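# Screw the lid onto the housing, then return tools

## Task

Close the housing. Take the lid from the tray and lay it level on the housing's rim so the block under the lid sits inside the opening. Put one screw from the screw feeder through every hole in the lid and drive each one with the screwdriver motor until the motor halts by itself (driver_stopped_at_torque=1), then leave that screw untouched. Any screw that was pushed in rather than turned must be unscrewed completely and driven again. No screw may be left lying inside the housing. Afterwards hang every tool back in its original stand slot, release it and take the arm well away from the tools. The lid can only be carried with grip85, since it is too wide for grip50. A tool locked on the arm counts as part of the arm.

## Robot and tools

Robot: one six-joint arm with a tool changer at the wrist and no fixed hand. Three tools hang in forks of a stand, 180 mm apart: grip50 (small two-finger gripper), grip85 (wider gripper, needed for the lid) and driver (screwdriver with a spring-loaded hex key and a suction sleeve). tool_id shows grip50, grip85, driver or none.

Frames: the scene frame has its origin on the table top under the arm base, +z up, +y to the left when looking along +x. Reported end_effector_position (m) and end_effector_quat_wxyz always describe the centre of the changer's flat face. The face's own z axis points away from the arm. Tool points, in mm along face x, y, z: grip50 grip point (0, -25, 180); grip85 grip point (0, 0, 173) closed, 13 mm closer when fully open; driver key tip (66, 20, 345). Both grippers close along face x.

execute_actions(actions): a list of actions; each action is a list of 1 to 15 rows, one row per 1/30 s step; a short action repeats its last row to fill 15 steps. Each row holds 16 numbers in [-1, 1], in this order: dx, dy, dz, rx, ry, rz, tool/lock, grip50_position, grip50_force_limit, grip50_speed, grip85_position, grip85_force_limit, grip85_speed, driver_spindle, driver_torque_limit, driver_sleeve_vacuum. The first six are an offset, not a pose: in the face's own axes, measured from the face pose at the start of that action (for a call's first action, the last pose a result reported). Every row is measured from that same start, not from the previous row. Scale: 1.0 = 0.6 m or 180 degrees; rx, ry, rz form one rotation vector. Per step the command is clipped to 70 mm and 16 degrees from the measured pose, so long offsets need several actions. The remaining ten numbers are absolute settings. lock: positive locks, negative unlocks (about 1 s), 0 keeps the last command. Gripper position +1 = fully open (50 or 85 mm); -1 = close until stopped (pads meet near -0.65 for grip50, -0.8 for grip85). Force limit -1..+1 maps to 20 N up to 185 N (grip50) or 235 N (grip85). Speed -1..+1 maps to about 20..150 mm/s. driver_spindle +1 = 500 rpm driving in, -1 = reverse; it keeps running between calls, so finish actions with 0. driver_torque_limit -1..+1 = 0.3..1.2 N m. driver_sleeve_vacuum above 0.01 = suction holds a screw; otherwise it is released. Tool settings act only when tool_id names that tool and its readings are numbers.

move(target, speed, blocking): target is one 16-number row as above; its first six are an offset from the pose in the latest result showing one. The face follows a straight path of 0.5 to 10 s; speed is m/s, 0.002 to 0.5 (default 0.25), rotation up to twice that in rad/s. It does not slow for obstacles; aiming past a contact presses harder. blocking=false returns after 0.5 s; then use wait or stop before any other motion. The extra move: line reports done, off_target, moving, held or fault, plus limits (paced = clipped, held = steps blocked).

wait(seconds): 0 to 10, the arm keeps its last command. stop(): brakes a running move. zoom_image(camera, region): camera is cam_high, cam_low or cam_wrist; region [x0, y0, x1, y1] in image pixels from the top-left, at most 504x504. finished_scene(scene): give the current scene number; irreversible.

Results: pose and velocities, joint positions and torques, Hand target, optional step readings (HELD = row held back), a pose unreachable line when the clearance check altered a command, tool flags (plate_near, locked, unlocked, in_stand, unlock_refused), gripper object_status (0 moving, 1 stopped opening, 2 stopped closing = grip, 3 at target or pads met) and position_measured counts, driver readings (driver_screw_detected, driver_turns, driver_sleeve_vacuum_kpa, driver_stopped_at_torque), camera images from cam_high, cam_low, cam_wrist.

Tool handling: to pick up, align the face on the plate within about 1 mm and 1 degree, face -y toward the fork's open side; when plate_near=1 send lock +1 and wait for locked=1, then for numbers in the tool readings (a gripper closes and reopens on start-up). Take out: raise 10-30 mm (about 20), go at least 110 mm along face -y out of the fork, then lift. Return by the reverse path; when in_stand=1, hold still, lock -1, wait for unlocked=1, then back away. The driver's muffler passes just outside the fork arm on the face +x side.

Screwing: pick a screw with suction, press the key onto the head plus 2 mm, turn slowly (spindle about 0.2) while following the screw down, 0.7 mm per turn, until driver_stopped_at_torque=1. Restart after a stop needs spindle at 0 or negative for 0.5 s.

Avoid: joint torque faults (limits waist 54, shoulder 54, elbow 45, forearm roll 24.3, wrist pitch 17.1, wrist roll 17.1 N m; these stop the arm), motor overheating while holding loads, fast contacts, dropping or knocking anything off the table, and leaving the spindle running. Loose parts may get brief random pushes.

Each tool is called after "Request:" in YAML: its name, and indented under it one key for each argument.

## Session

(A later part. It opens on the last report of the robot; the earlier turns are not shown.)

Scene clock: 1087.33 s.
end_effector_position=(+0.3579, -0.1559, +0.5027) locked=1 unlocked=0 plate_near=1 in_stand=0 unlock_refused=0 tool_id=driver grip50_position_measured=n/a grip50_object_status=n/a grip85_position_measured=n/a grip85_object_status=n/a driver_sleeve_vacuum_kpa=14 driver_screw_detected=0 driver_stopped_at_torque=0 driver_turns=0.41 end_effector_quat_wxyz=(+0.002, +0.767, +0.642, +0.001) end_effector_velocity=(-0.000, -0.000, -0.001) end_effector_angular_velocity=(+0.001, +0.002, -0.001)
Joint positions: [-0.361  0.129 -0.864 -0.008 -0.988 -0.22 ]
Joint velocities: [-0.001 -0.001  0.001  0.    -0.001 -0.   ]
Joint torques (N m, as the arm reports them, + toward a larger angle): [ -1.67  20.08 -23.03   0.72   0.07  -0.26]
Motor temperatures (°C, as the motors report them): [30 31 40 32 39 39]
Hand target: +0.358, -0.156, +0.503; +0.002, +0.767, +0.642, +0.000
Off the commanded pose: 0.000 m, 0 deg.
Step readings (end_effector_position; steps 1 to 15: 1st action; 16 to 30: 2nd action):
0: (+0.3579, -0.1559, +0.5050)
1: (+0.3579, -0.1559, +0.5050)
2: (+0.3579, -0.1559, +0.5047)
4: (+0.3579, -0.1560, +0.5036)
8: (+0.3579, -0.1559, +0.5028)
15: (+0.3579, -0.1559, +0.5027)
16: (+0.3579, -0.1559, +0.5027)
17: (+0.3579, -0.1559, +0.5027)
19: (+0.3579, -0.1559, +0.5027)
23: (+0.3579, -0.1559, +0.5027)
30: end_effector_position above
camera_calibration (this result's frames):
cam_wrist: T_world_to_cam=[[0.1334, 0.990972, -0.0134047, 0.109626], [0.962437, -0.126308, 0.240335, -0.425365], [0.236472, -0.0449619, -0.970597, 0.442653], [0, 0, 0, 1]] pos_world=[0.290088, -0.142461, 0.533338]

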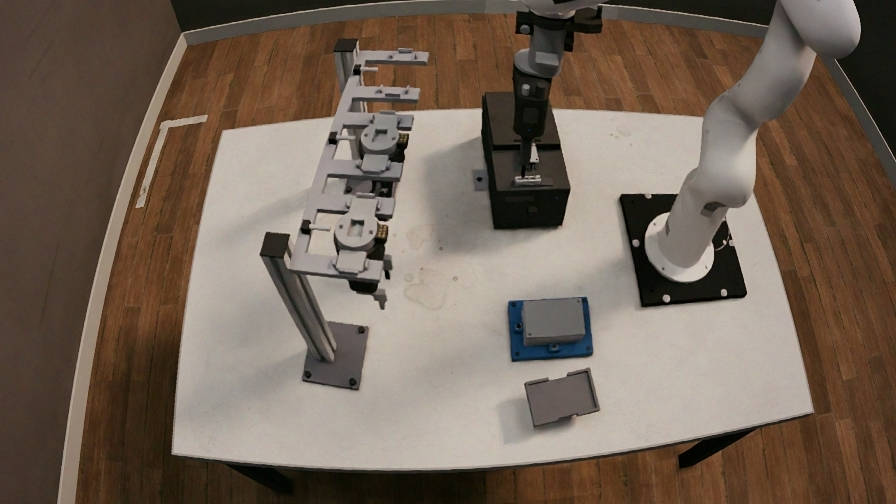

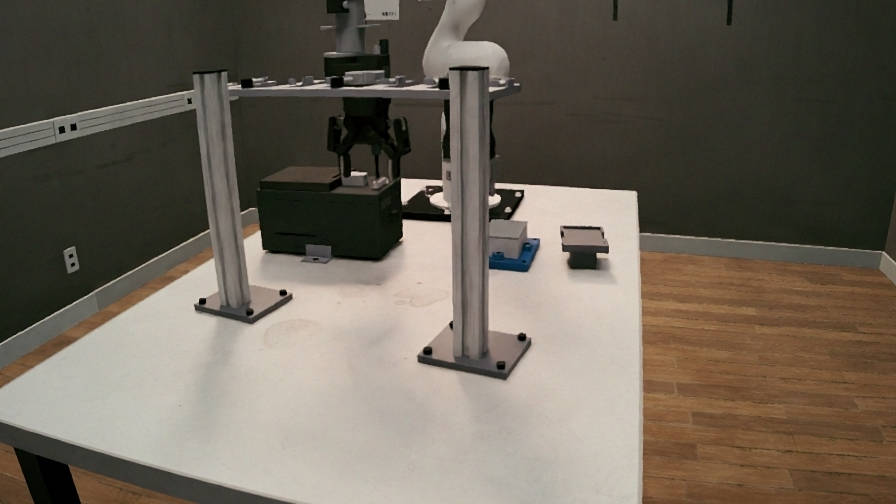

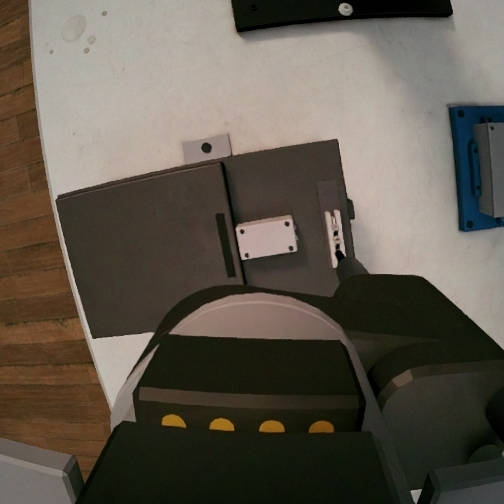

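Request:
execute_actions:
  actions:
    - [[0,0,0.003,0,0,0,0,0,0,0,0,0,0,0.1,-0.6,1]]
    - [[0,0,0.003,0,0,0,0,0,0,0,0,0,0,0.0,-0.6,1]]

Request:
zoom_image:
  camera: "cam_wrist"
  region: [290, 190, 380, 280]

Request:
zoom_image:
  camera: "cam_low"
  region: [350, 140, 410, 200]

Scene clock: 1099.90 s.
end_effector_position=(+0.3582, -0.1560, +0.4997) locked=1 unlocked=0 plate_near=1 in_stand=0 unlock_refused=0 tool_id=driver grip50_position_measured=n/a grip50_object_status=n/a grip85_position_measured=n/a grip85_object_status=n/a driver_sleeve_vacuum_kpa=14 driver_screw_detected=0 driver_stopped_at_torque=0 driver_turns=0.81 end_effector_quat_wxyz=(+0.002, +0.767, +0.642, +0.001) end_effector_velocity=(-0.000, +0.000, -0.001) end_effector_angular_velocity=(+0.000, +0.002, +0.000)
Joint positions: [-0.361  0.127 -0.859 -0.007 -0.979 -0.22 ]
Joint velocities: [ 0.    -0.001  0.002 -0.     0.     0.   ]
Joint torques (N m, as the arm reports them, + toward a larger angle): [ -1.74  10.85 -15.85  -0.8    0.23  -0.19]
Motor temperatures (°C, as the motors report them): [30 30 40 32 39 39]
Hand target: +0.358, -0.156, +0.499; +0.002, +0.767, +0.642, +0.001
Off the commanded pose: 0.001 m, 0 deg.
Step readings (end_effector_position; steps 1 to 15: 1st action; 16 to 30: 2nd action):
0: (+0.3579, -0.1559, +0.5027)
1: (+0.3579, -0.1559, +0.5027)
2: (+0.3579, -0.1560, +0.5025)
4: (+0.3579, -0.1560, +0.5016)
8: (+0.3579, -0.1560, +0.5010)
15: (+0.3580, -0.1560, +0.5010)
16: (+0.3580, -0.1560, +0.5010)
17: (+0.3581, -0.1560, +0.5008)
19: (+0.3581, -0.1560, +0.5003)
23: (+0.3582, -0.1560, +0.5000)
30: end_effector_position above
camera_calibration (this result's frames):
cam_wrist: T_world_to_cam=[[0.133582, 0.990943, -0.0136945, 0.109704], [0.961989, -0.126333, 0.242109, -0.425655], [0.238186, -0.0455153, -0.970152, 0.438756], [0, 0, 0, 1]] pos_world=[0.290316, -0.142515, 0.530217]

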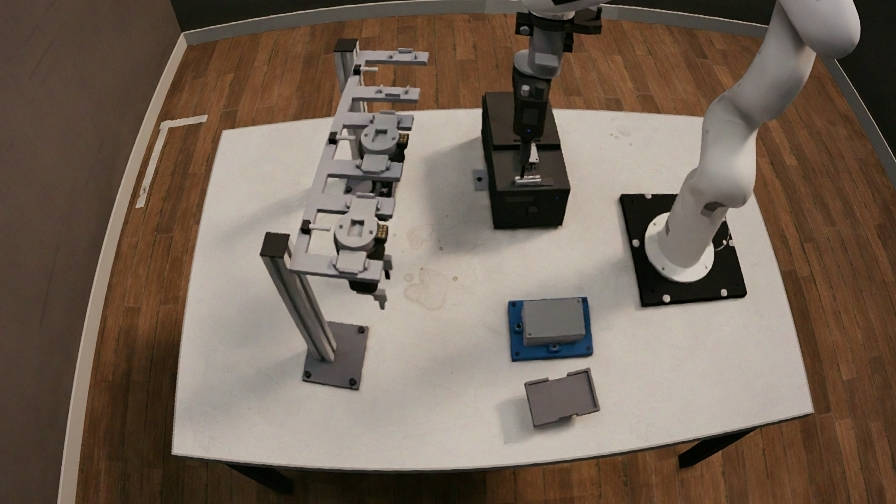

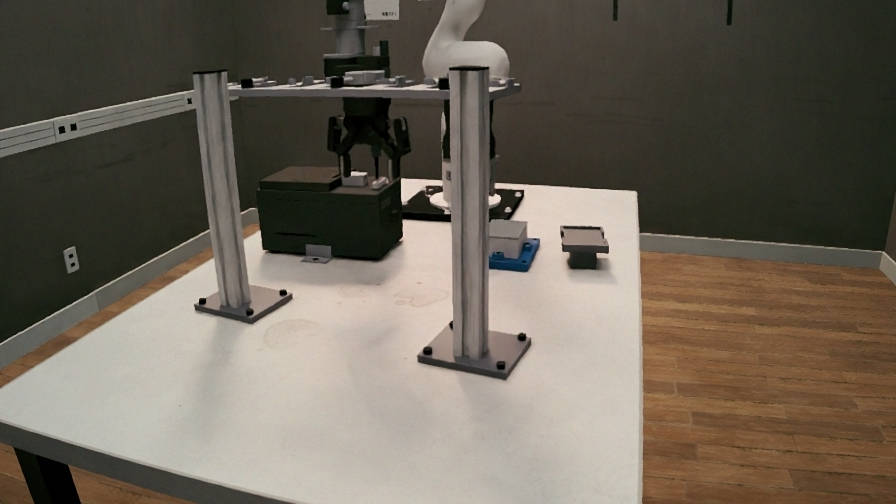

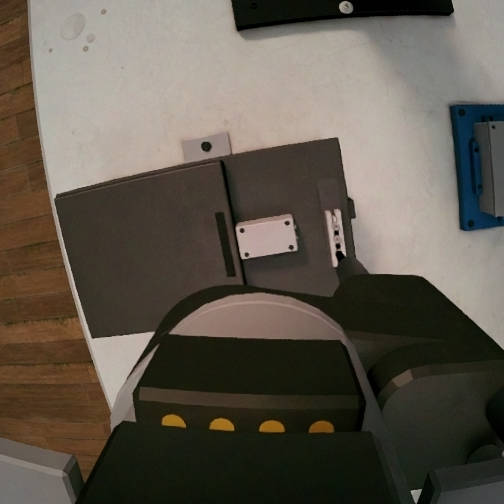

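Region (290, 190, 380, 280) of cam_wrist's 504x504 image, scaled by 5.600, with more detail than that image has.

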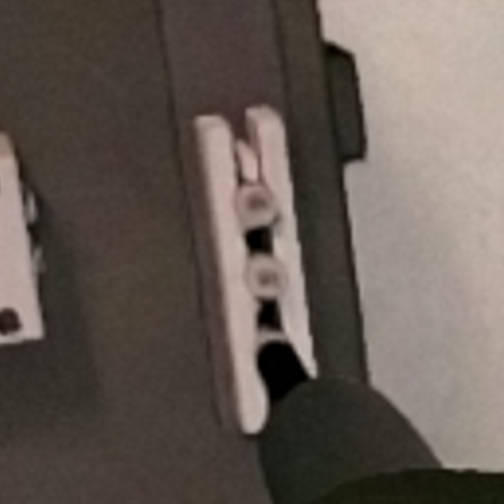

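Region (350, 140, 410, 200) of cam_low's 896x504 image, scaled by 8.400, with more detail than that image has.

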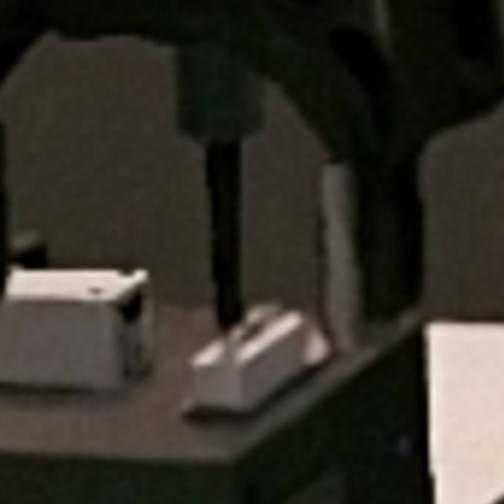

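Request:
zoom_image:
  camera: "cam_wrist"
  region: [320, 230, 360, 270]

Request:
zoom_image:
  camera: "cam_high"
  region: [505, 160, 550, 195]

Region (320, 230, 360, 270) of cam_wrist's 504x504 image, scaled by 12.600, with more detail than that image has.

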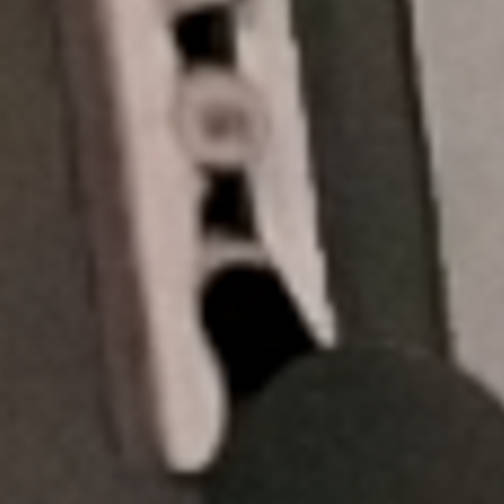

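Region (505, 160, 550, 195) of cam_high's 896x504 image, scaled by 11.200, with more detail than that image has.

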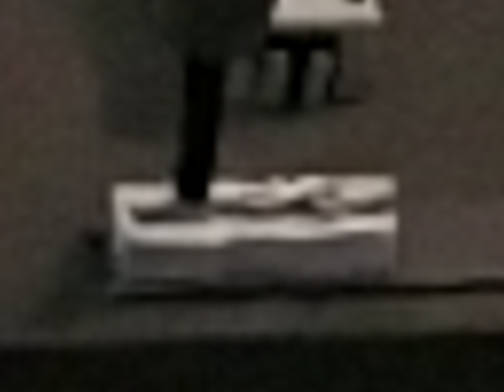

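Request:
execute_actions:
  actions:
    - [[0,0,-0.011,0,0,0,0,0,0,0,0,0,0,0,-0.6,1]]
    - [[-0.0008,-0.0028,0,0,0,0,0,0,0,0,0,0,0,0,-0.6,1]]
    - [[0,0,0.004,0,0,0,0,0,0,0,0,0,0,0,-0.6,1]]

Request:
zoom_image:
  camera: "cam_wrist"
  region: [320, 220, 370, 270]

Scene clock: 1168.83 s.
end_effector_position=(+0.3564, -0.1562, +0.5038) locked=1 unlocked=0 plate_near=1 in_stand=0 unlock_refused=0 tool_id=driver grip50_position_measured=n/a grip50_object_status=n/a grip85_position_measured=n/a grip85_object_status=n/a driver_sleeve_vacuum_kpa=39 driver_screw_detected=1 driver_stopped_at_torque=0 driver_turns=0.81 end_effector_quat_wxyz=(+0.002, +0.767, +0.642, +0.001) end_effector_velocity=(+0.000, -0.000, +0.000) end_effector_angular_velocity=(-0.001, -0.002, -0.001)
Joint positions: [-0.363  0.133 -0.863 -0.007 -0.989 -0.222]
Joint velocities: [-0.001  0.    -0.     0.     0.002  0.   ]
Joint torques (N m, as the arm reports them, + toward a larger angle): [ -2.61  20.93 -24.14  -0.35   0.52  -0.25]
Motor temperatures (°C, as the motors report them): [30 30 40 32 39 39]
Hand target: +0.356, -0.156, +0.504; +0.002, +0.767, +0.642, +0.001
Off the commanded pose: 0.000 m, 0 deg.
Step readings (end_effector_position; steps 1 to 15: 1st action; 16 to 30: 2nd action; 31 to 45: 3rd action):
0: (+0.3581, -0.1560, +0.4992)
1: (+0.3580, -0.1560, +0.4992)
2: (+0.3580, -0.1560, +0.4999)
4: (+0.3580, -0.1560, +0.5035)
8: (+0.3581, -0.1560, +0.5060)
15: (+0.3581, -0.1560, +0.5062)
16: (+0.3581, -0.1560, +0.5062)
17: (+0.3579, -0.1560, +0.5062)
19: (+0.3570, -0.1561, +0.5062)
23: (+0.3565, -0.1561, +0.5062)
30: (+0.3564, -0.1562, +0.5062)
31: (+0.3564, -0.1562, +0.5062)
32: (+0.3565, -0.1562, +0.5059)
34: (+0.3564, -0.1562, +0.5047)
38: (+0.3564, -0.1562, +0.5039)
45: end_effector_position above
camera_calibration (this result's frames):
cam_wrist: T_world_to_cam=[[0.13357, 0.990946, -0.0136101, 0.110092], [0.962012, -0.126346, 0.24201, -0.424945], [0.238099, -0.0454184, -0.970178, 0.443213], [0, 0, 0, 1]] pos_world=[0.288569, -0.142655, 0.534335]

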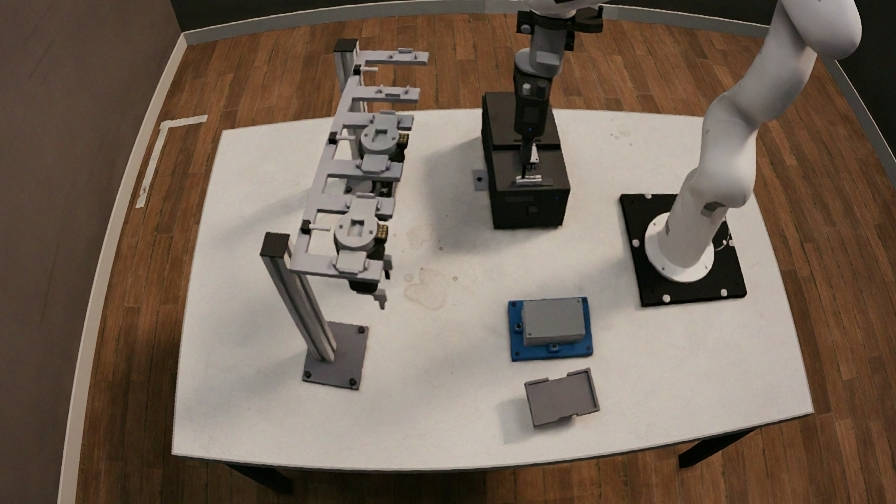

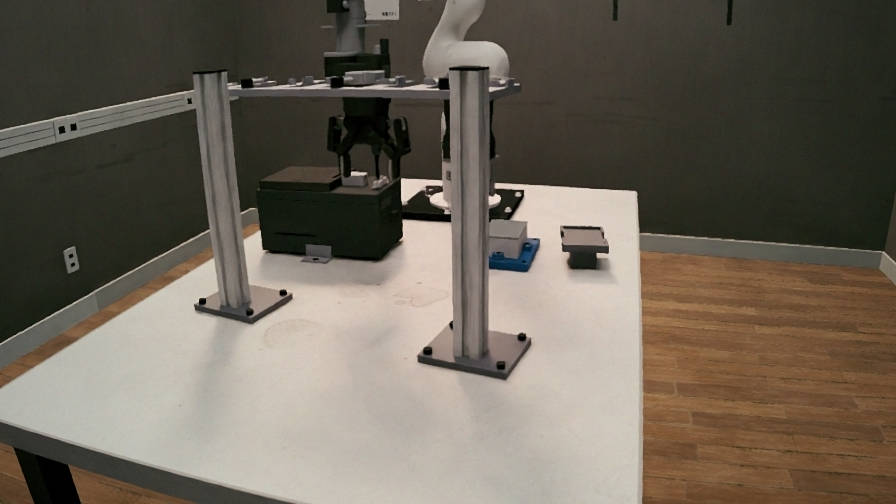

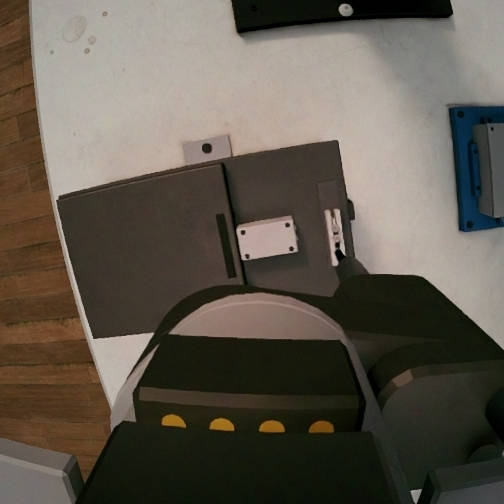

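Region (320, 220, 370, 270) of cam_wrist's 504x504 image, scaled by 10.080, with more detail than that image has.

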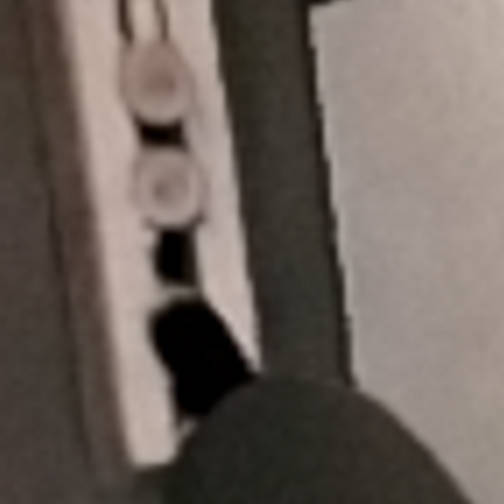

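Request:
execute_actions:
  actions:
    - [[0,0,0.003,0,0,0,0,0,0,0,0,0,0,0.1,-0.6,1]]
    - [[0,0,0.0,0,0,0,0,0,0,0,0,0,0,0,-0.6,1]]

Request:
zoom_image:
  camera: "cam_wrist"
  region: [320, 220, 370, 270]

Scene clock: 1178.63 s.
end_effector_position=(+0.3565, -0.1562, +0.5021) locked=1 unlocked=0 plate_near=1 in_stand=0 unlock_refused=0 tool_id=driver grip50_position_measured=n/a grip50_object_status=n/a grip85_position_measured=n/a grip85_object_status=n/a driver_sleeve_vacuum_kpa=40 driver_screw_detected=1 driver_stopped_at_torque=0 driver_turns=1.22 end_effector_quat_wxyz=(+0.002, +0.767, +0.642, +0.001) end_effector_velocity=(-0.000, +0.000, +0.000) end_effector_angular_velocity=(+0.000, +0.001, +0.001)
Joint positions: [-0.363  0.132 -0.86  -0.007 -0.985 -0.222]
Joint velocities: [ 0.     0.    -0.     0.    -0.002 -0.   ]
Joint torques (N m, as the arm reports them, + toward a larger angle): [ -1.45  21.33 -23.31  -0.69   0.4   -0.22]
Motor temperatures (°C, as the motors report them): [30 30 40 32 39 39]
Hand target: +0.356, -0.156, +0.502; +0.002, +0.767, +0.642, +0.001
Off the commanded pose: 0.000 m, 0 deg.
Step readings (end_effector_position; steps 1 to 15: 1st action; 16 to 30: 2nd action):
0: (+0.3564, -0.1562, +0.5038)
1: (+0.3564, -0.1562, +0.5038)
2: (+0.3565, -0.1562, +0.5036)
4: (+0.3565, -0.1562, +0.5027)
8: (+0.3565, -0.1562, +0.5021)
15: (+0.3565, -0.1562, +0.5021)
16: (+0.3565, -0.1562, +0.5021)
17: (+0.3565, -0.1562, +0.5021)
19: (+0.3565, -0.1562, +0.5021)
23: (+0.3565, -0.1562, +0.5021)
30: end_effector_position above
camera_calibration (this result's frames):
cam_wrist: T_world_to_cam=[[0.133586, 0.990944, -0.0136252, 0.110074], [0.961985, -0.126353, 0.242115, -0.424585], [0.238201, -0.0454504, -0.970152, 0.441441], [0, 0, 0, 1]] pos_world=[0.288588, -0.142661, 0.532563]

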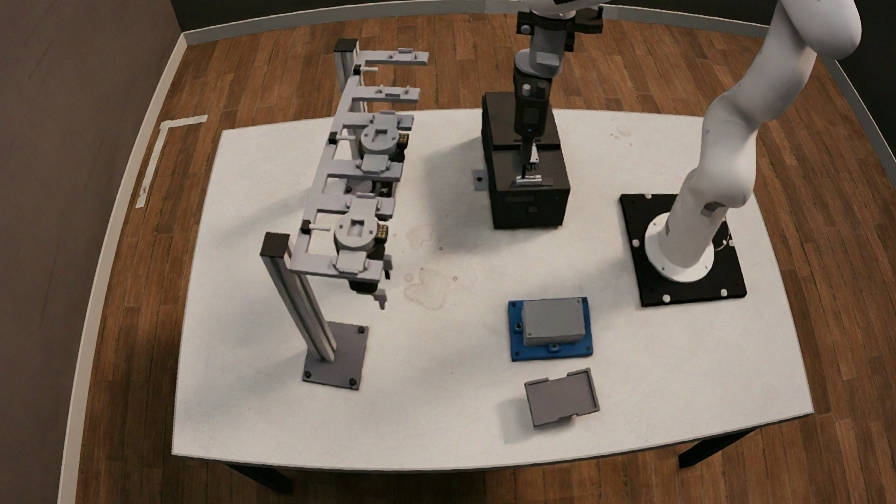

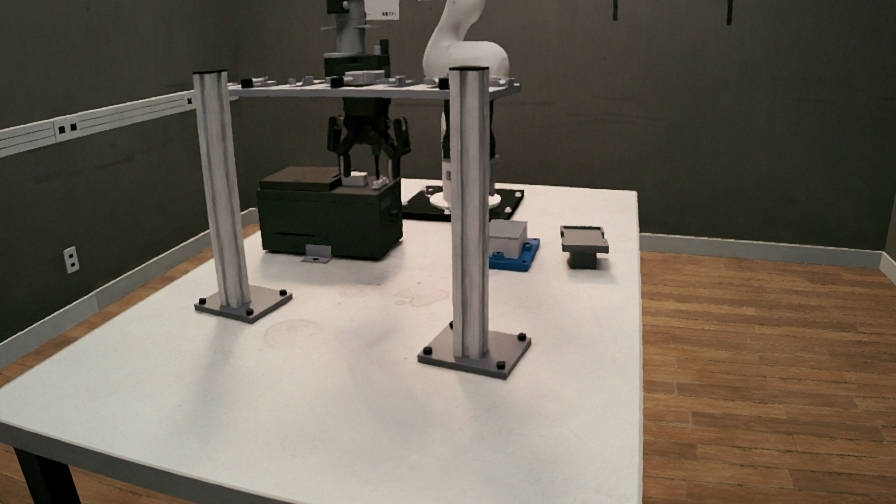

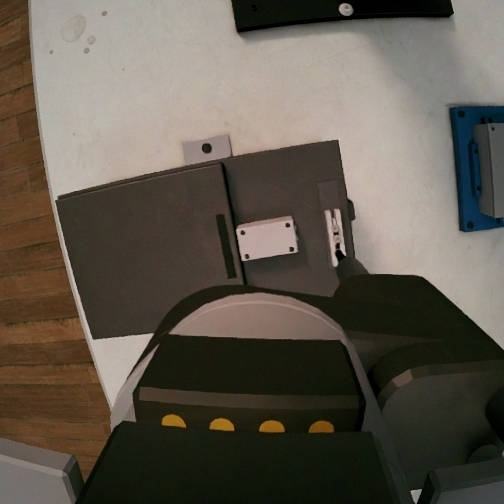

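Region (320, 220, 370, 270) of cam_wrist's 504x504 image, scaled by 10.080, with more detail than that image has.

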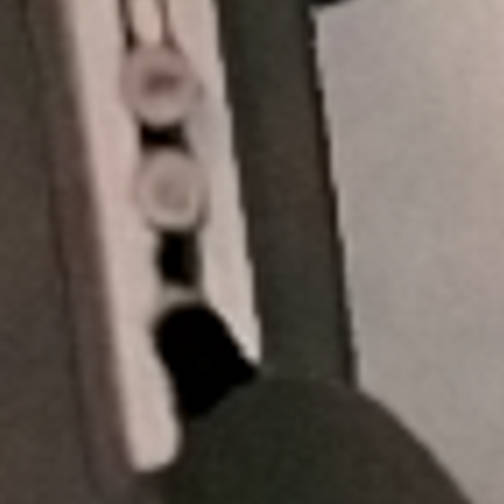

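Request:
move:
  target: [0,0,-0.08,0,0,0,0,0,0,0,0,0,0,0,-0.6,1]
  speed: 0.05

Request:
zoom_image:
  camera: "cam_low"
  region: [340, 110, 420, 200]

Scene clock: 1188.43 s.
end_effector_position=(+0.3563, -0.1560, +0.5499) locked=1 unlocked=0 plate_near=1 in_stand=0 unlock_refused=0 tool_id=driver grip50_position_measured=n/a grip50_object_status=n/a grip85_position_measured=n/a grip85_object_status=n/a driver_sleeve_vacuum_kpa=40 driver_screw_detected=1 driver_stopped_at_torque=0 driver_turns=1.22 end_effector_quat_wxyz=(+0.002, +0.767, +0.642, +0.001) end_effector_velocity=(+0.000, -0.000, +0.001) end_effector_angular_velocity=(+0.001, -0.001, -0.001)
Joint positions: [-0.362  0.157 -0.946 -0.007 -1.096 -0.222]
Joint velocities: [-0.    -0.001 -0.002  0.001 -0.001  0.001]
Joint torques (N m, as the arm reports them, + toward a larger angle): [ -1.3   25.74 -26.36   0.85   0.28  -0.25]
Motor temperatures (°C, as the motors report them): [30 30 40 32 39 39]
Hand target: +0.356, -0.156, +0.550; +0.002, +0.767, +0.642, +0.001
Off the commanded pose: 0.000 m, 0 deg.
move: done
camera_calibration (this result's frames):
cam_wrist: T_world_to_cam=[[0.133414, 0.990969, -0.0134693, 0.11055], [0.96206, -0.126235, 0.241881, -0.435849], [0.237996, -0.0452286, -0.970213, 0.488035], [0, 0, 0, 1]] pos_world=[0.288414, -0.142497, 0.58041]

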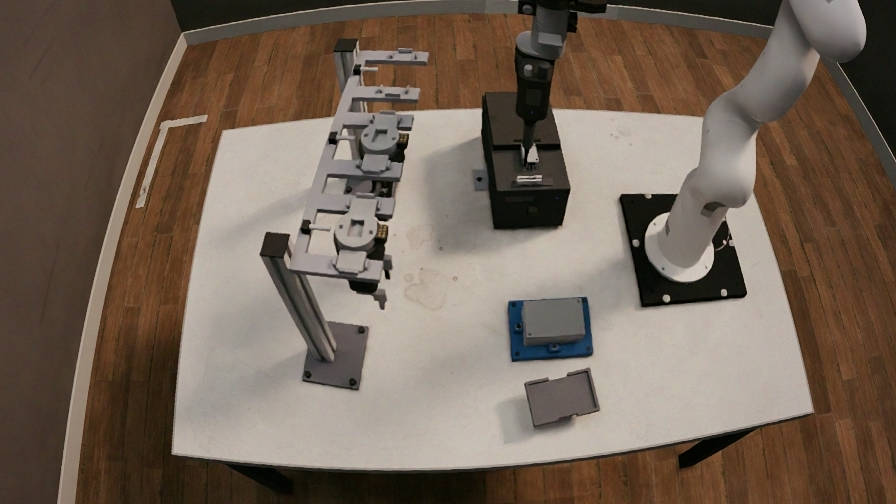

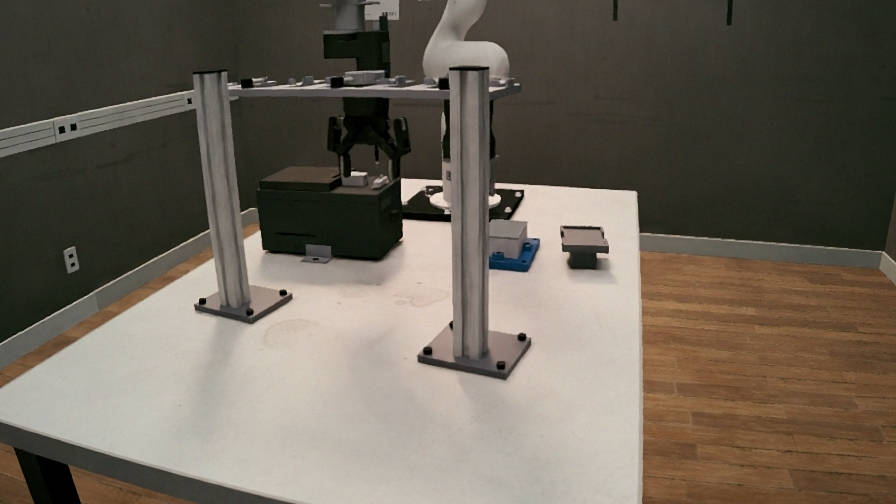

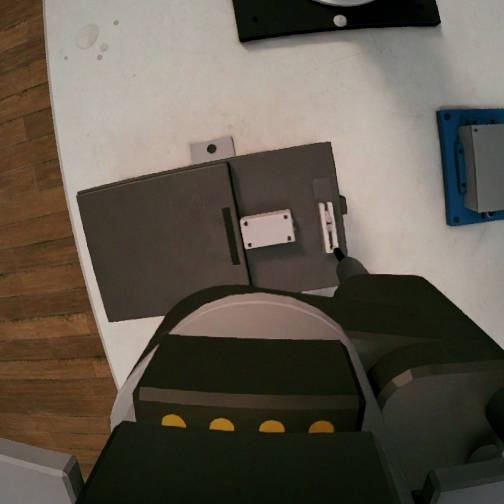

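Region (340, 110, 420, 200) of cam_low's 896x504 image, scaled by 5.600, with more detail than that image has.

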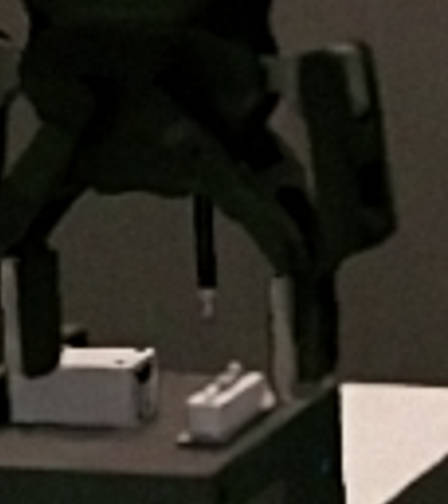

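Request:
move:
  target: [0.4903,-0.078,0.133,0,0,0,0,0,0,0,0,0,0,0,-0.6,1]
  speed: 0.15

Request:
zoom_image:
  camera: "cam_wrist"
  region: [260, 170, 400, 310]

Scene clock: 1210.80 s.
end_effector_position=(+0.3625, +0.1415, +0.4693) locked=1 unlocked=0 plate_near=1 in_stand=0 unlock_refused=0 tool_id=driver grip50_position_measured=n/a grip50_object_status=n/a grip85_position_measured=n/a grip85_object_status=n/a driver_sleeve_vacuum_kpa=40 driver_screw_detected=1 driver_stopped_at_torque=0 driver_turns=1.22 end_effector_quat_wxyz=(+0.002, +0.767, +0.642, +0.001) end_effector_velocity=(+0.000, +0.000, +0.000) end_effector_angular_velocity=(-0.000, -0.001, -0.000)
Joint positions: [ 0.421  0.097 -0.812 -0.01  -0.909  0.564]
Joint velocities: [ 0.001 -0.001 -0.001 -0.001  0.001  0.002]
Joint torques (N m, as the arm reports them, + toward a larger angle): [ -2.24  27.1  -26.35   0.65   0.81  -0.29]
Motor temperatures (°C, as the motors report them): [30 30 40 32 39 39]
Hand target: +0.363, +0.142, +0.469; +0.002, +0.767, +0.642, +0.001
Off the commanded pose: 0.000 m, 0 deg.
move: done
camera_calibration (this result's frames):
cam_wrist: T_world_to_cam=[[0.133853, 0.990919, -0.0127439, -0.186629], [0.962264, -0.126886, 0.240724, -0.384245], [0.236921, -0.0444846, -0.97051, 0.422252], [0, 0, 0, 1]] pos_world=[0.294685, 0.154962, 0.499919]

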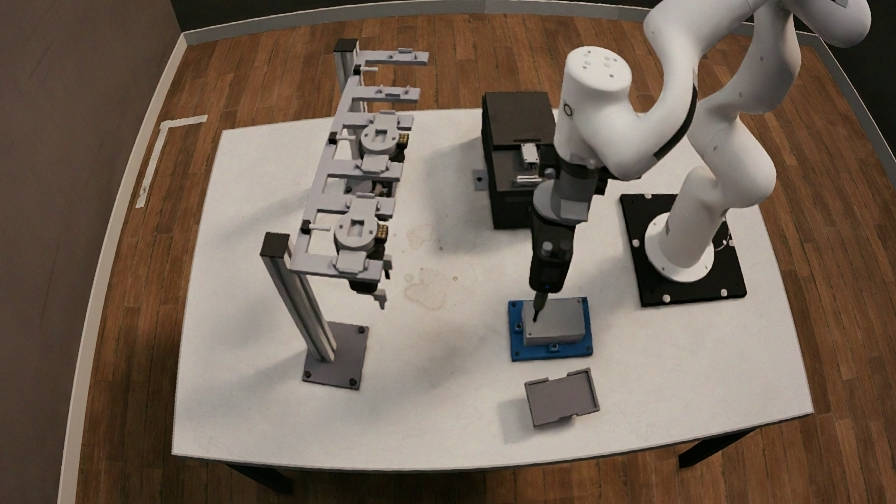

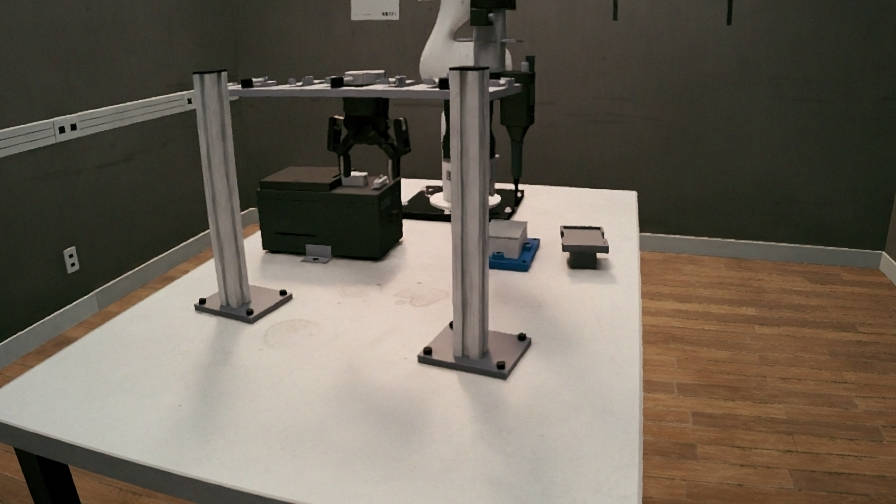

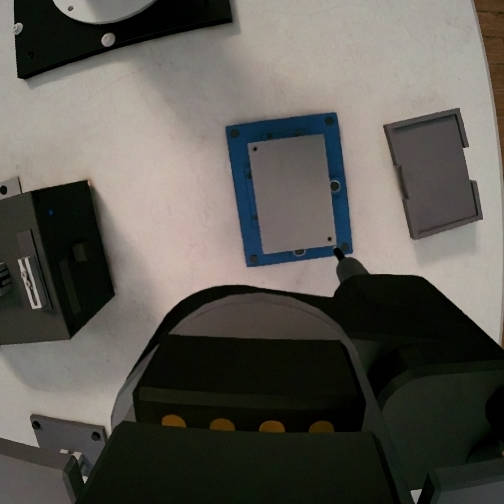

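Region (260, 170, 400, 310) of cam_wrist's 504x504 image, scaled by 3.600, with more detail than that image has.

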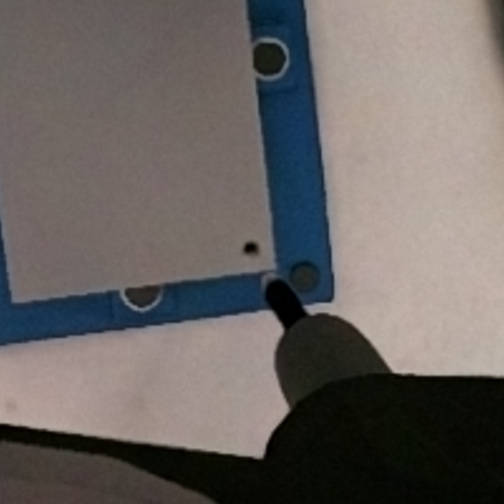

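Request:
move:
  target: [-0.0013,-0.0022,0.052,0,0,0,0,0,0,0,0,0,0,0,-0.6,1]
  speed: 0.04

Request:
zoom_image:
  camera: "cam_wrist"
  region: [310, 220, 370, 280]

Request:
zoom_image:
  camera: "cam_low"
  region: [480, 170, 560, 260]

Request:
zoom_image:
  camera: "cam_high"
  region: [505, 280, 585, 360]

Scene clock: 1236.47 s.
end_effector_position=(+0.3612, +0.1409, +0.4382) locked=1 unlocked=0 plate_near=1 in_stand=0 unlock_refused=0 tool_id=driver grip50_position_measured=n/a grip50_object_status=n/a grip85_position_measured=n/a grip85_object_status=n/a driver_sleeve_vacuum_kpa=40 driver_screw_detected=1 driver_stopped_at_torque=0 driver_turns=1.22 end_effector_quat_wxyz=(+0.002, +0.767, +0.642, +0.001) end_effector_velocity=(-0.000, -0.000, -0.000) end_effector_angular_velocity=(-0.000, -0.000, -0.000)
Joint positions: [ 0.421  0.07  -0.763 -0.01  -0.833  0.565]
Joint velocities: [-0.     0.     0.001 -0.     0.001  0.001]
Joint torques (N m, as the arm reports them, + toward a larger angle): [ -1.69  28.13 -24.77   0.59   0.75  -0.29]
Motor temperatures (°C, as the motors report them): [30 30 40 32 39 39]
Hand target: +0.361, +0.141, +0.438; +0.002, +0.767, +0.642, +0.001
Off the commanded pose: 0.000 m, 0 deg.
move: done
camera_calibration (this result's frames):
cam_wrist: T_world_to_cam=[[0.133961, 0.990906, -0.0126777, -0.186313], [0.962183, -0.126994, 0.24099, -0.375678], [0.237189, -0.0444815, -0.970445, 0.392255], [0, 0, 0, 1]] pos_world=[0.293391, 0.154358, 0.468834]

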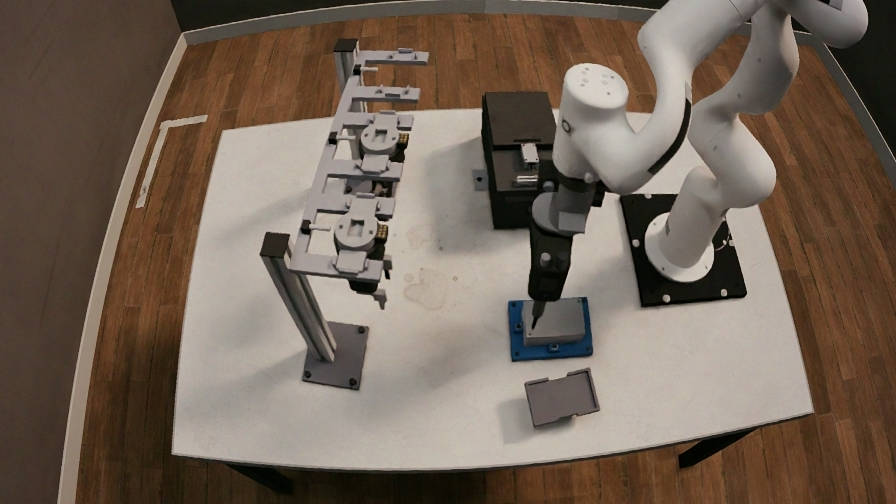

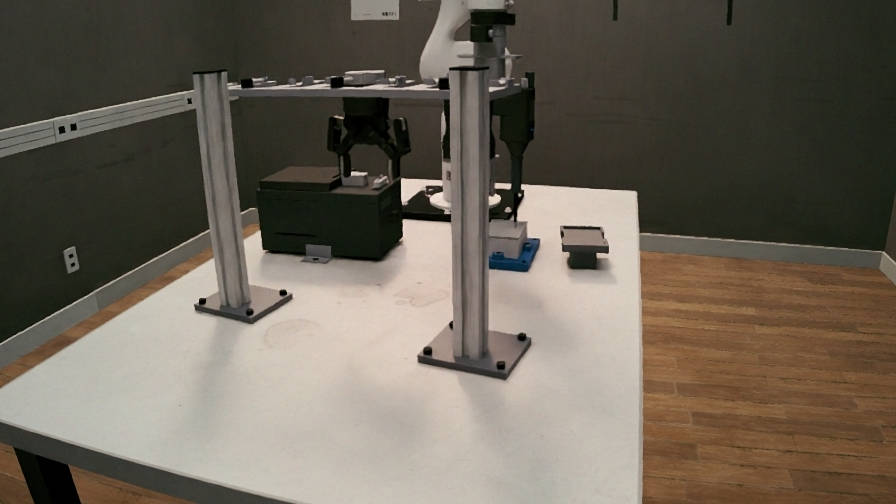

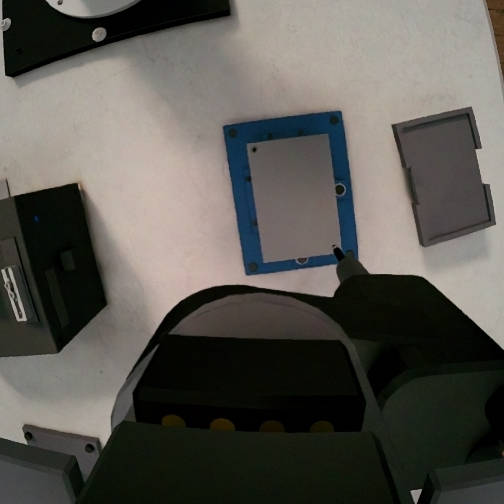

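Region (310, 220, 370, 280) of cam_wrist's 504x504 image, scaled by 8.400, with more detail than that image has.

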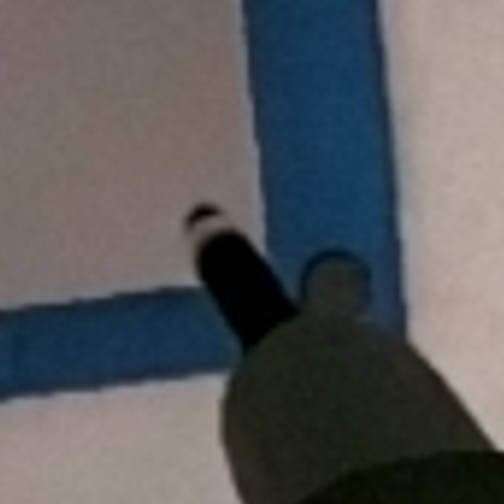

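Region (480, 170, 560, 260) of cam_low's 896x504 image, scaled by 5.600, with more detail than that image has.

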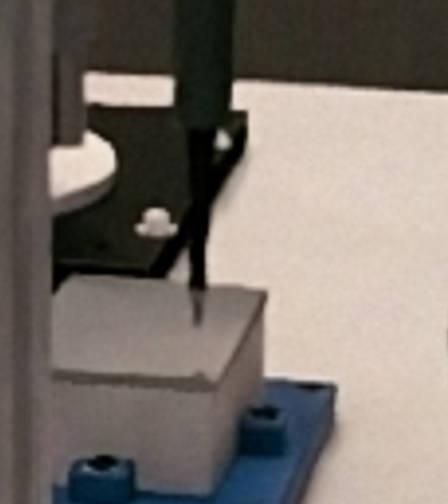

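Region (505, 280, 585, 360) of cam_high's 896x504 image, scaled by 6.300, with more detail than that image has.

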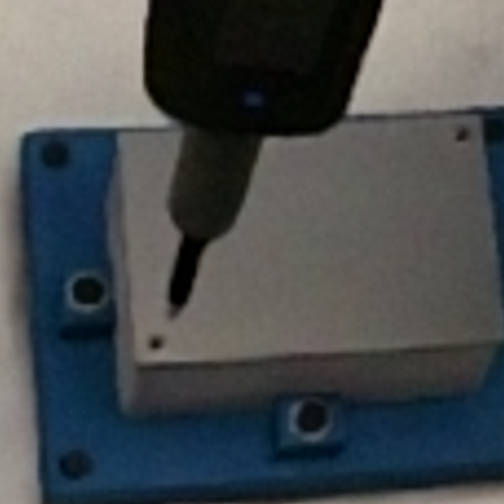

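Request:
execute_actions:
  actions:
    - [[0,-0.0008,0.013,0,0,0,0,0,0,0,0,0,0,0,-0.6,1]]

Request:
zoom_image:
  camera: "cam_wrist"
  region: [320, 230, 360, 270]

Request:
zoom_image:
  camera: "cam_low"
  region: [495, 200, 545, 250]

Request:
zoom_image:
  camera: "cam_high"
  region: [515, 310, 555, 350]

Scene clock: 1250.30 s.
end_effector_position=(+0.3608, +0.1409, +0.4305) locked=1 unlocked=0 plate_near=1 in_stand=0 unlock_refused=0 tool_id=driver grip50_position_measured=n/a grip50_object_status=n/a grip85_position_measured=n/a grip85_object_status=n/a driver_sleeve_vacuum_kpa=40 driver_screw_detected=1 driver_stopped_at_torque=0 driver_turns=1.22 end_effector_quat_wxyz=(+0.002, +0.767, +0.642, +0.001) end_effector_velocity=(-0.000, +0.000, -0.000) end_effector_angular_velocity=(-0.001, +0.002, -0.000)
Joint positions: [ 0.421  0.062 -0.752 -0.011 -0.814  0.566]
Joint velocities: [ 0.001 -0.001  0.     0.    -0.002  0.   ]
Joint torques (N m, as the arm reports them, + toward a larger angle): [ -1.76  26.6  -25.53   0.39   0.78  -0.23]
Motor temperatures (°C, as the motors report them): [30 30 41 32 39 39]
Hand target: +0.361, +0.141, +0.430; +0.002, +0.767, +0.642, +0.001
Off the commanded pose: 0.000 m, 0 deg.
Step readings (end_effector_position):
0: (+0.3612, +0.1408, +0.4381)
1: (+0.3612, +0.1408, +0.4381)
2: (+0.3612, +0.1409, +0.4374)
4: (+0.3611, +0.1409, +0.4335)
8: (+0.3606, +0.1408, +0.4305)
15: end_effector_position above
camera_calibration (this result's frames):
cam_wrist: T_world_to_cam=[[0.13399, 0.990902, -0.0126211, -0.186461], [0.962144, -0.12703, 0.241125, -0.373443], [0.237328, -0.0444518, -0.970412, 0.384781], [0, 0, 0, 1]] pos_world=[0.29297, 0.15443, 0.46109]

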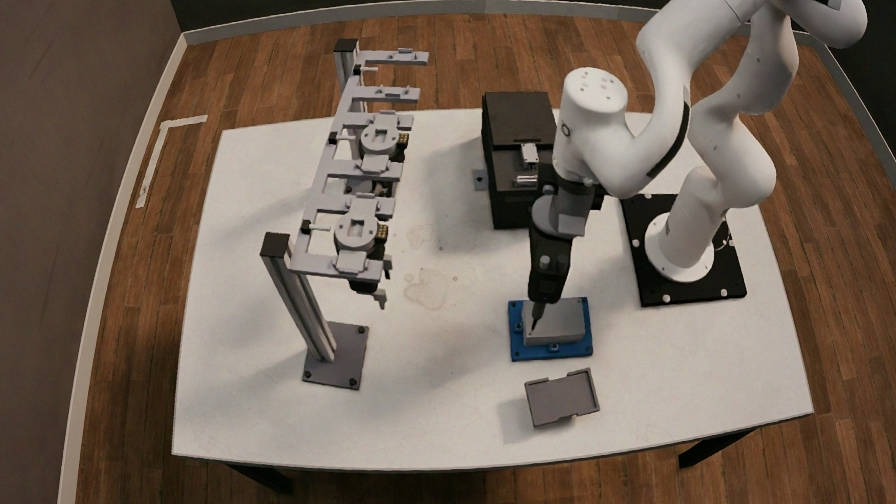

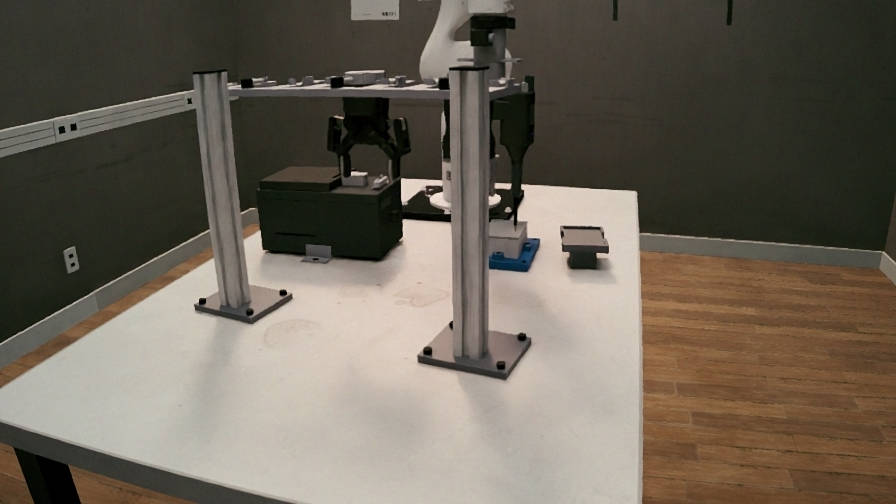

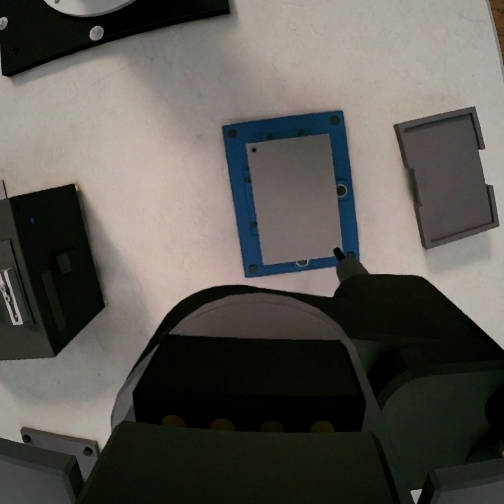

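Region (320, 230, 360, 270) of cam_wrist's 504x504 image, scaled by 12.600, with more detail than that image has.

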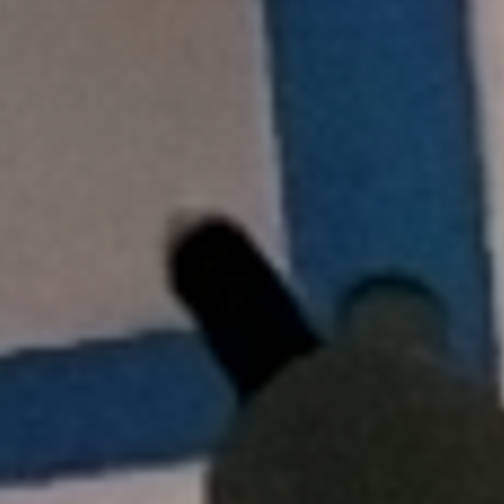

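Region (495, 200, 545, 250) of cam_low's 896x504 image, scaled by 10.080, with more detail than that image has.

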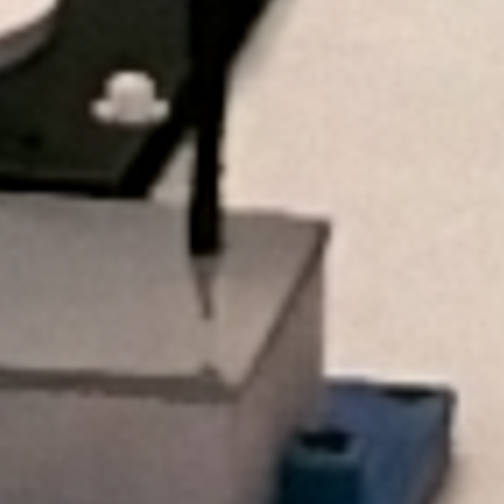

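Region (515, 310, 555, 350) of cam_high's 896x504 image, scaled by 12.600, with more detail than that image has.

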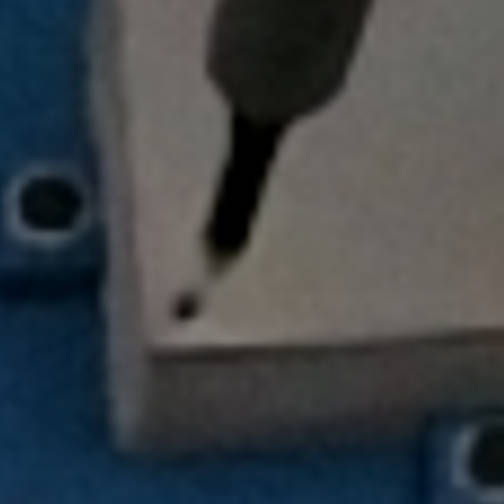

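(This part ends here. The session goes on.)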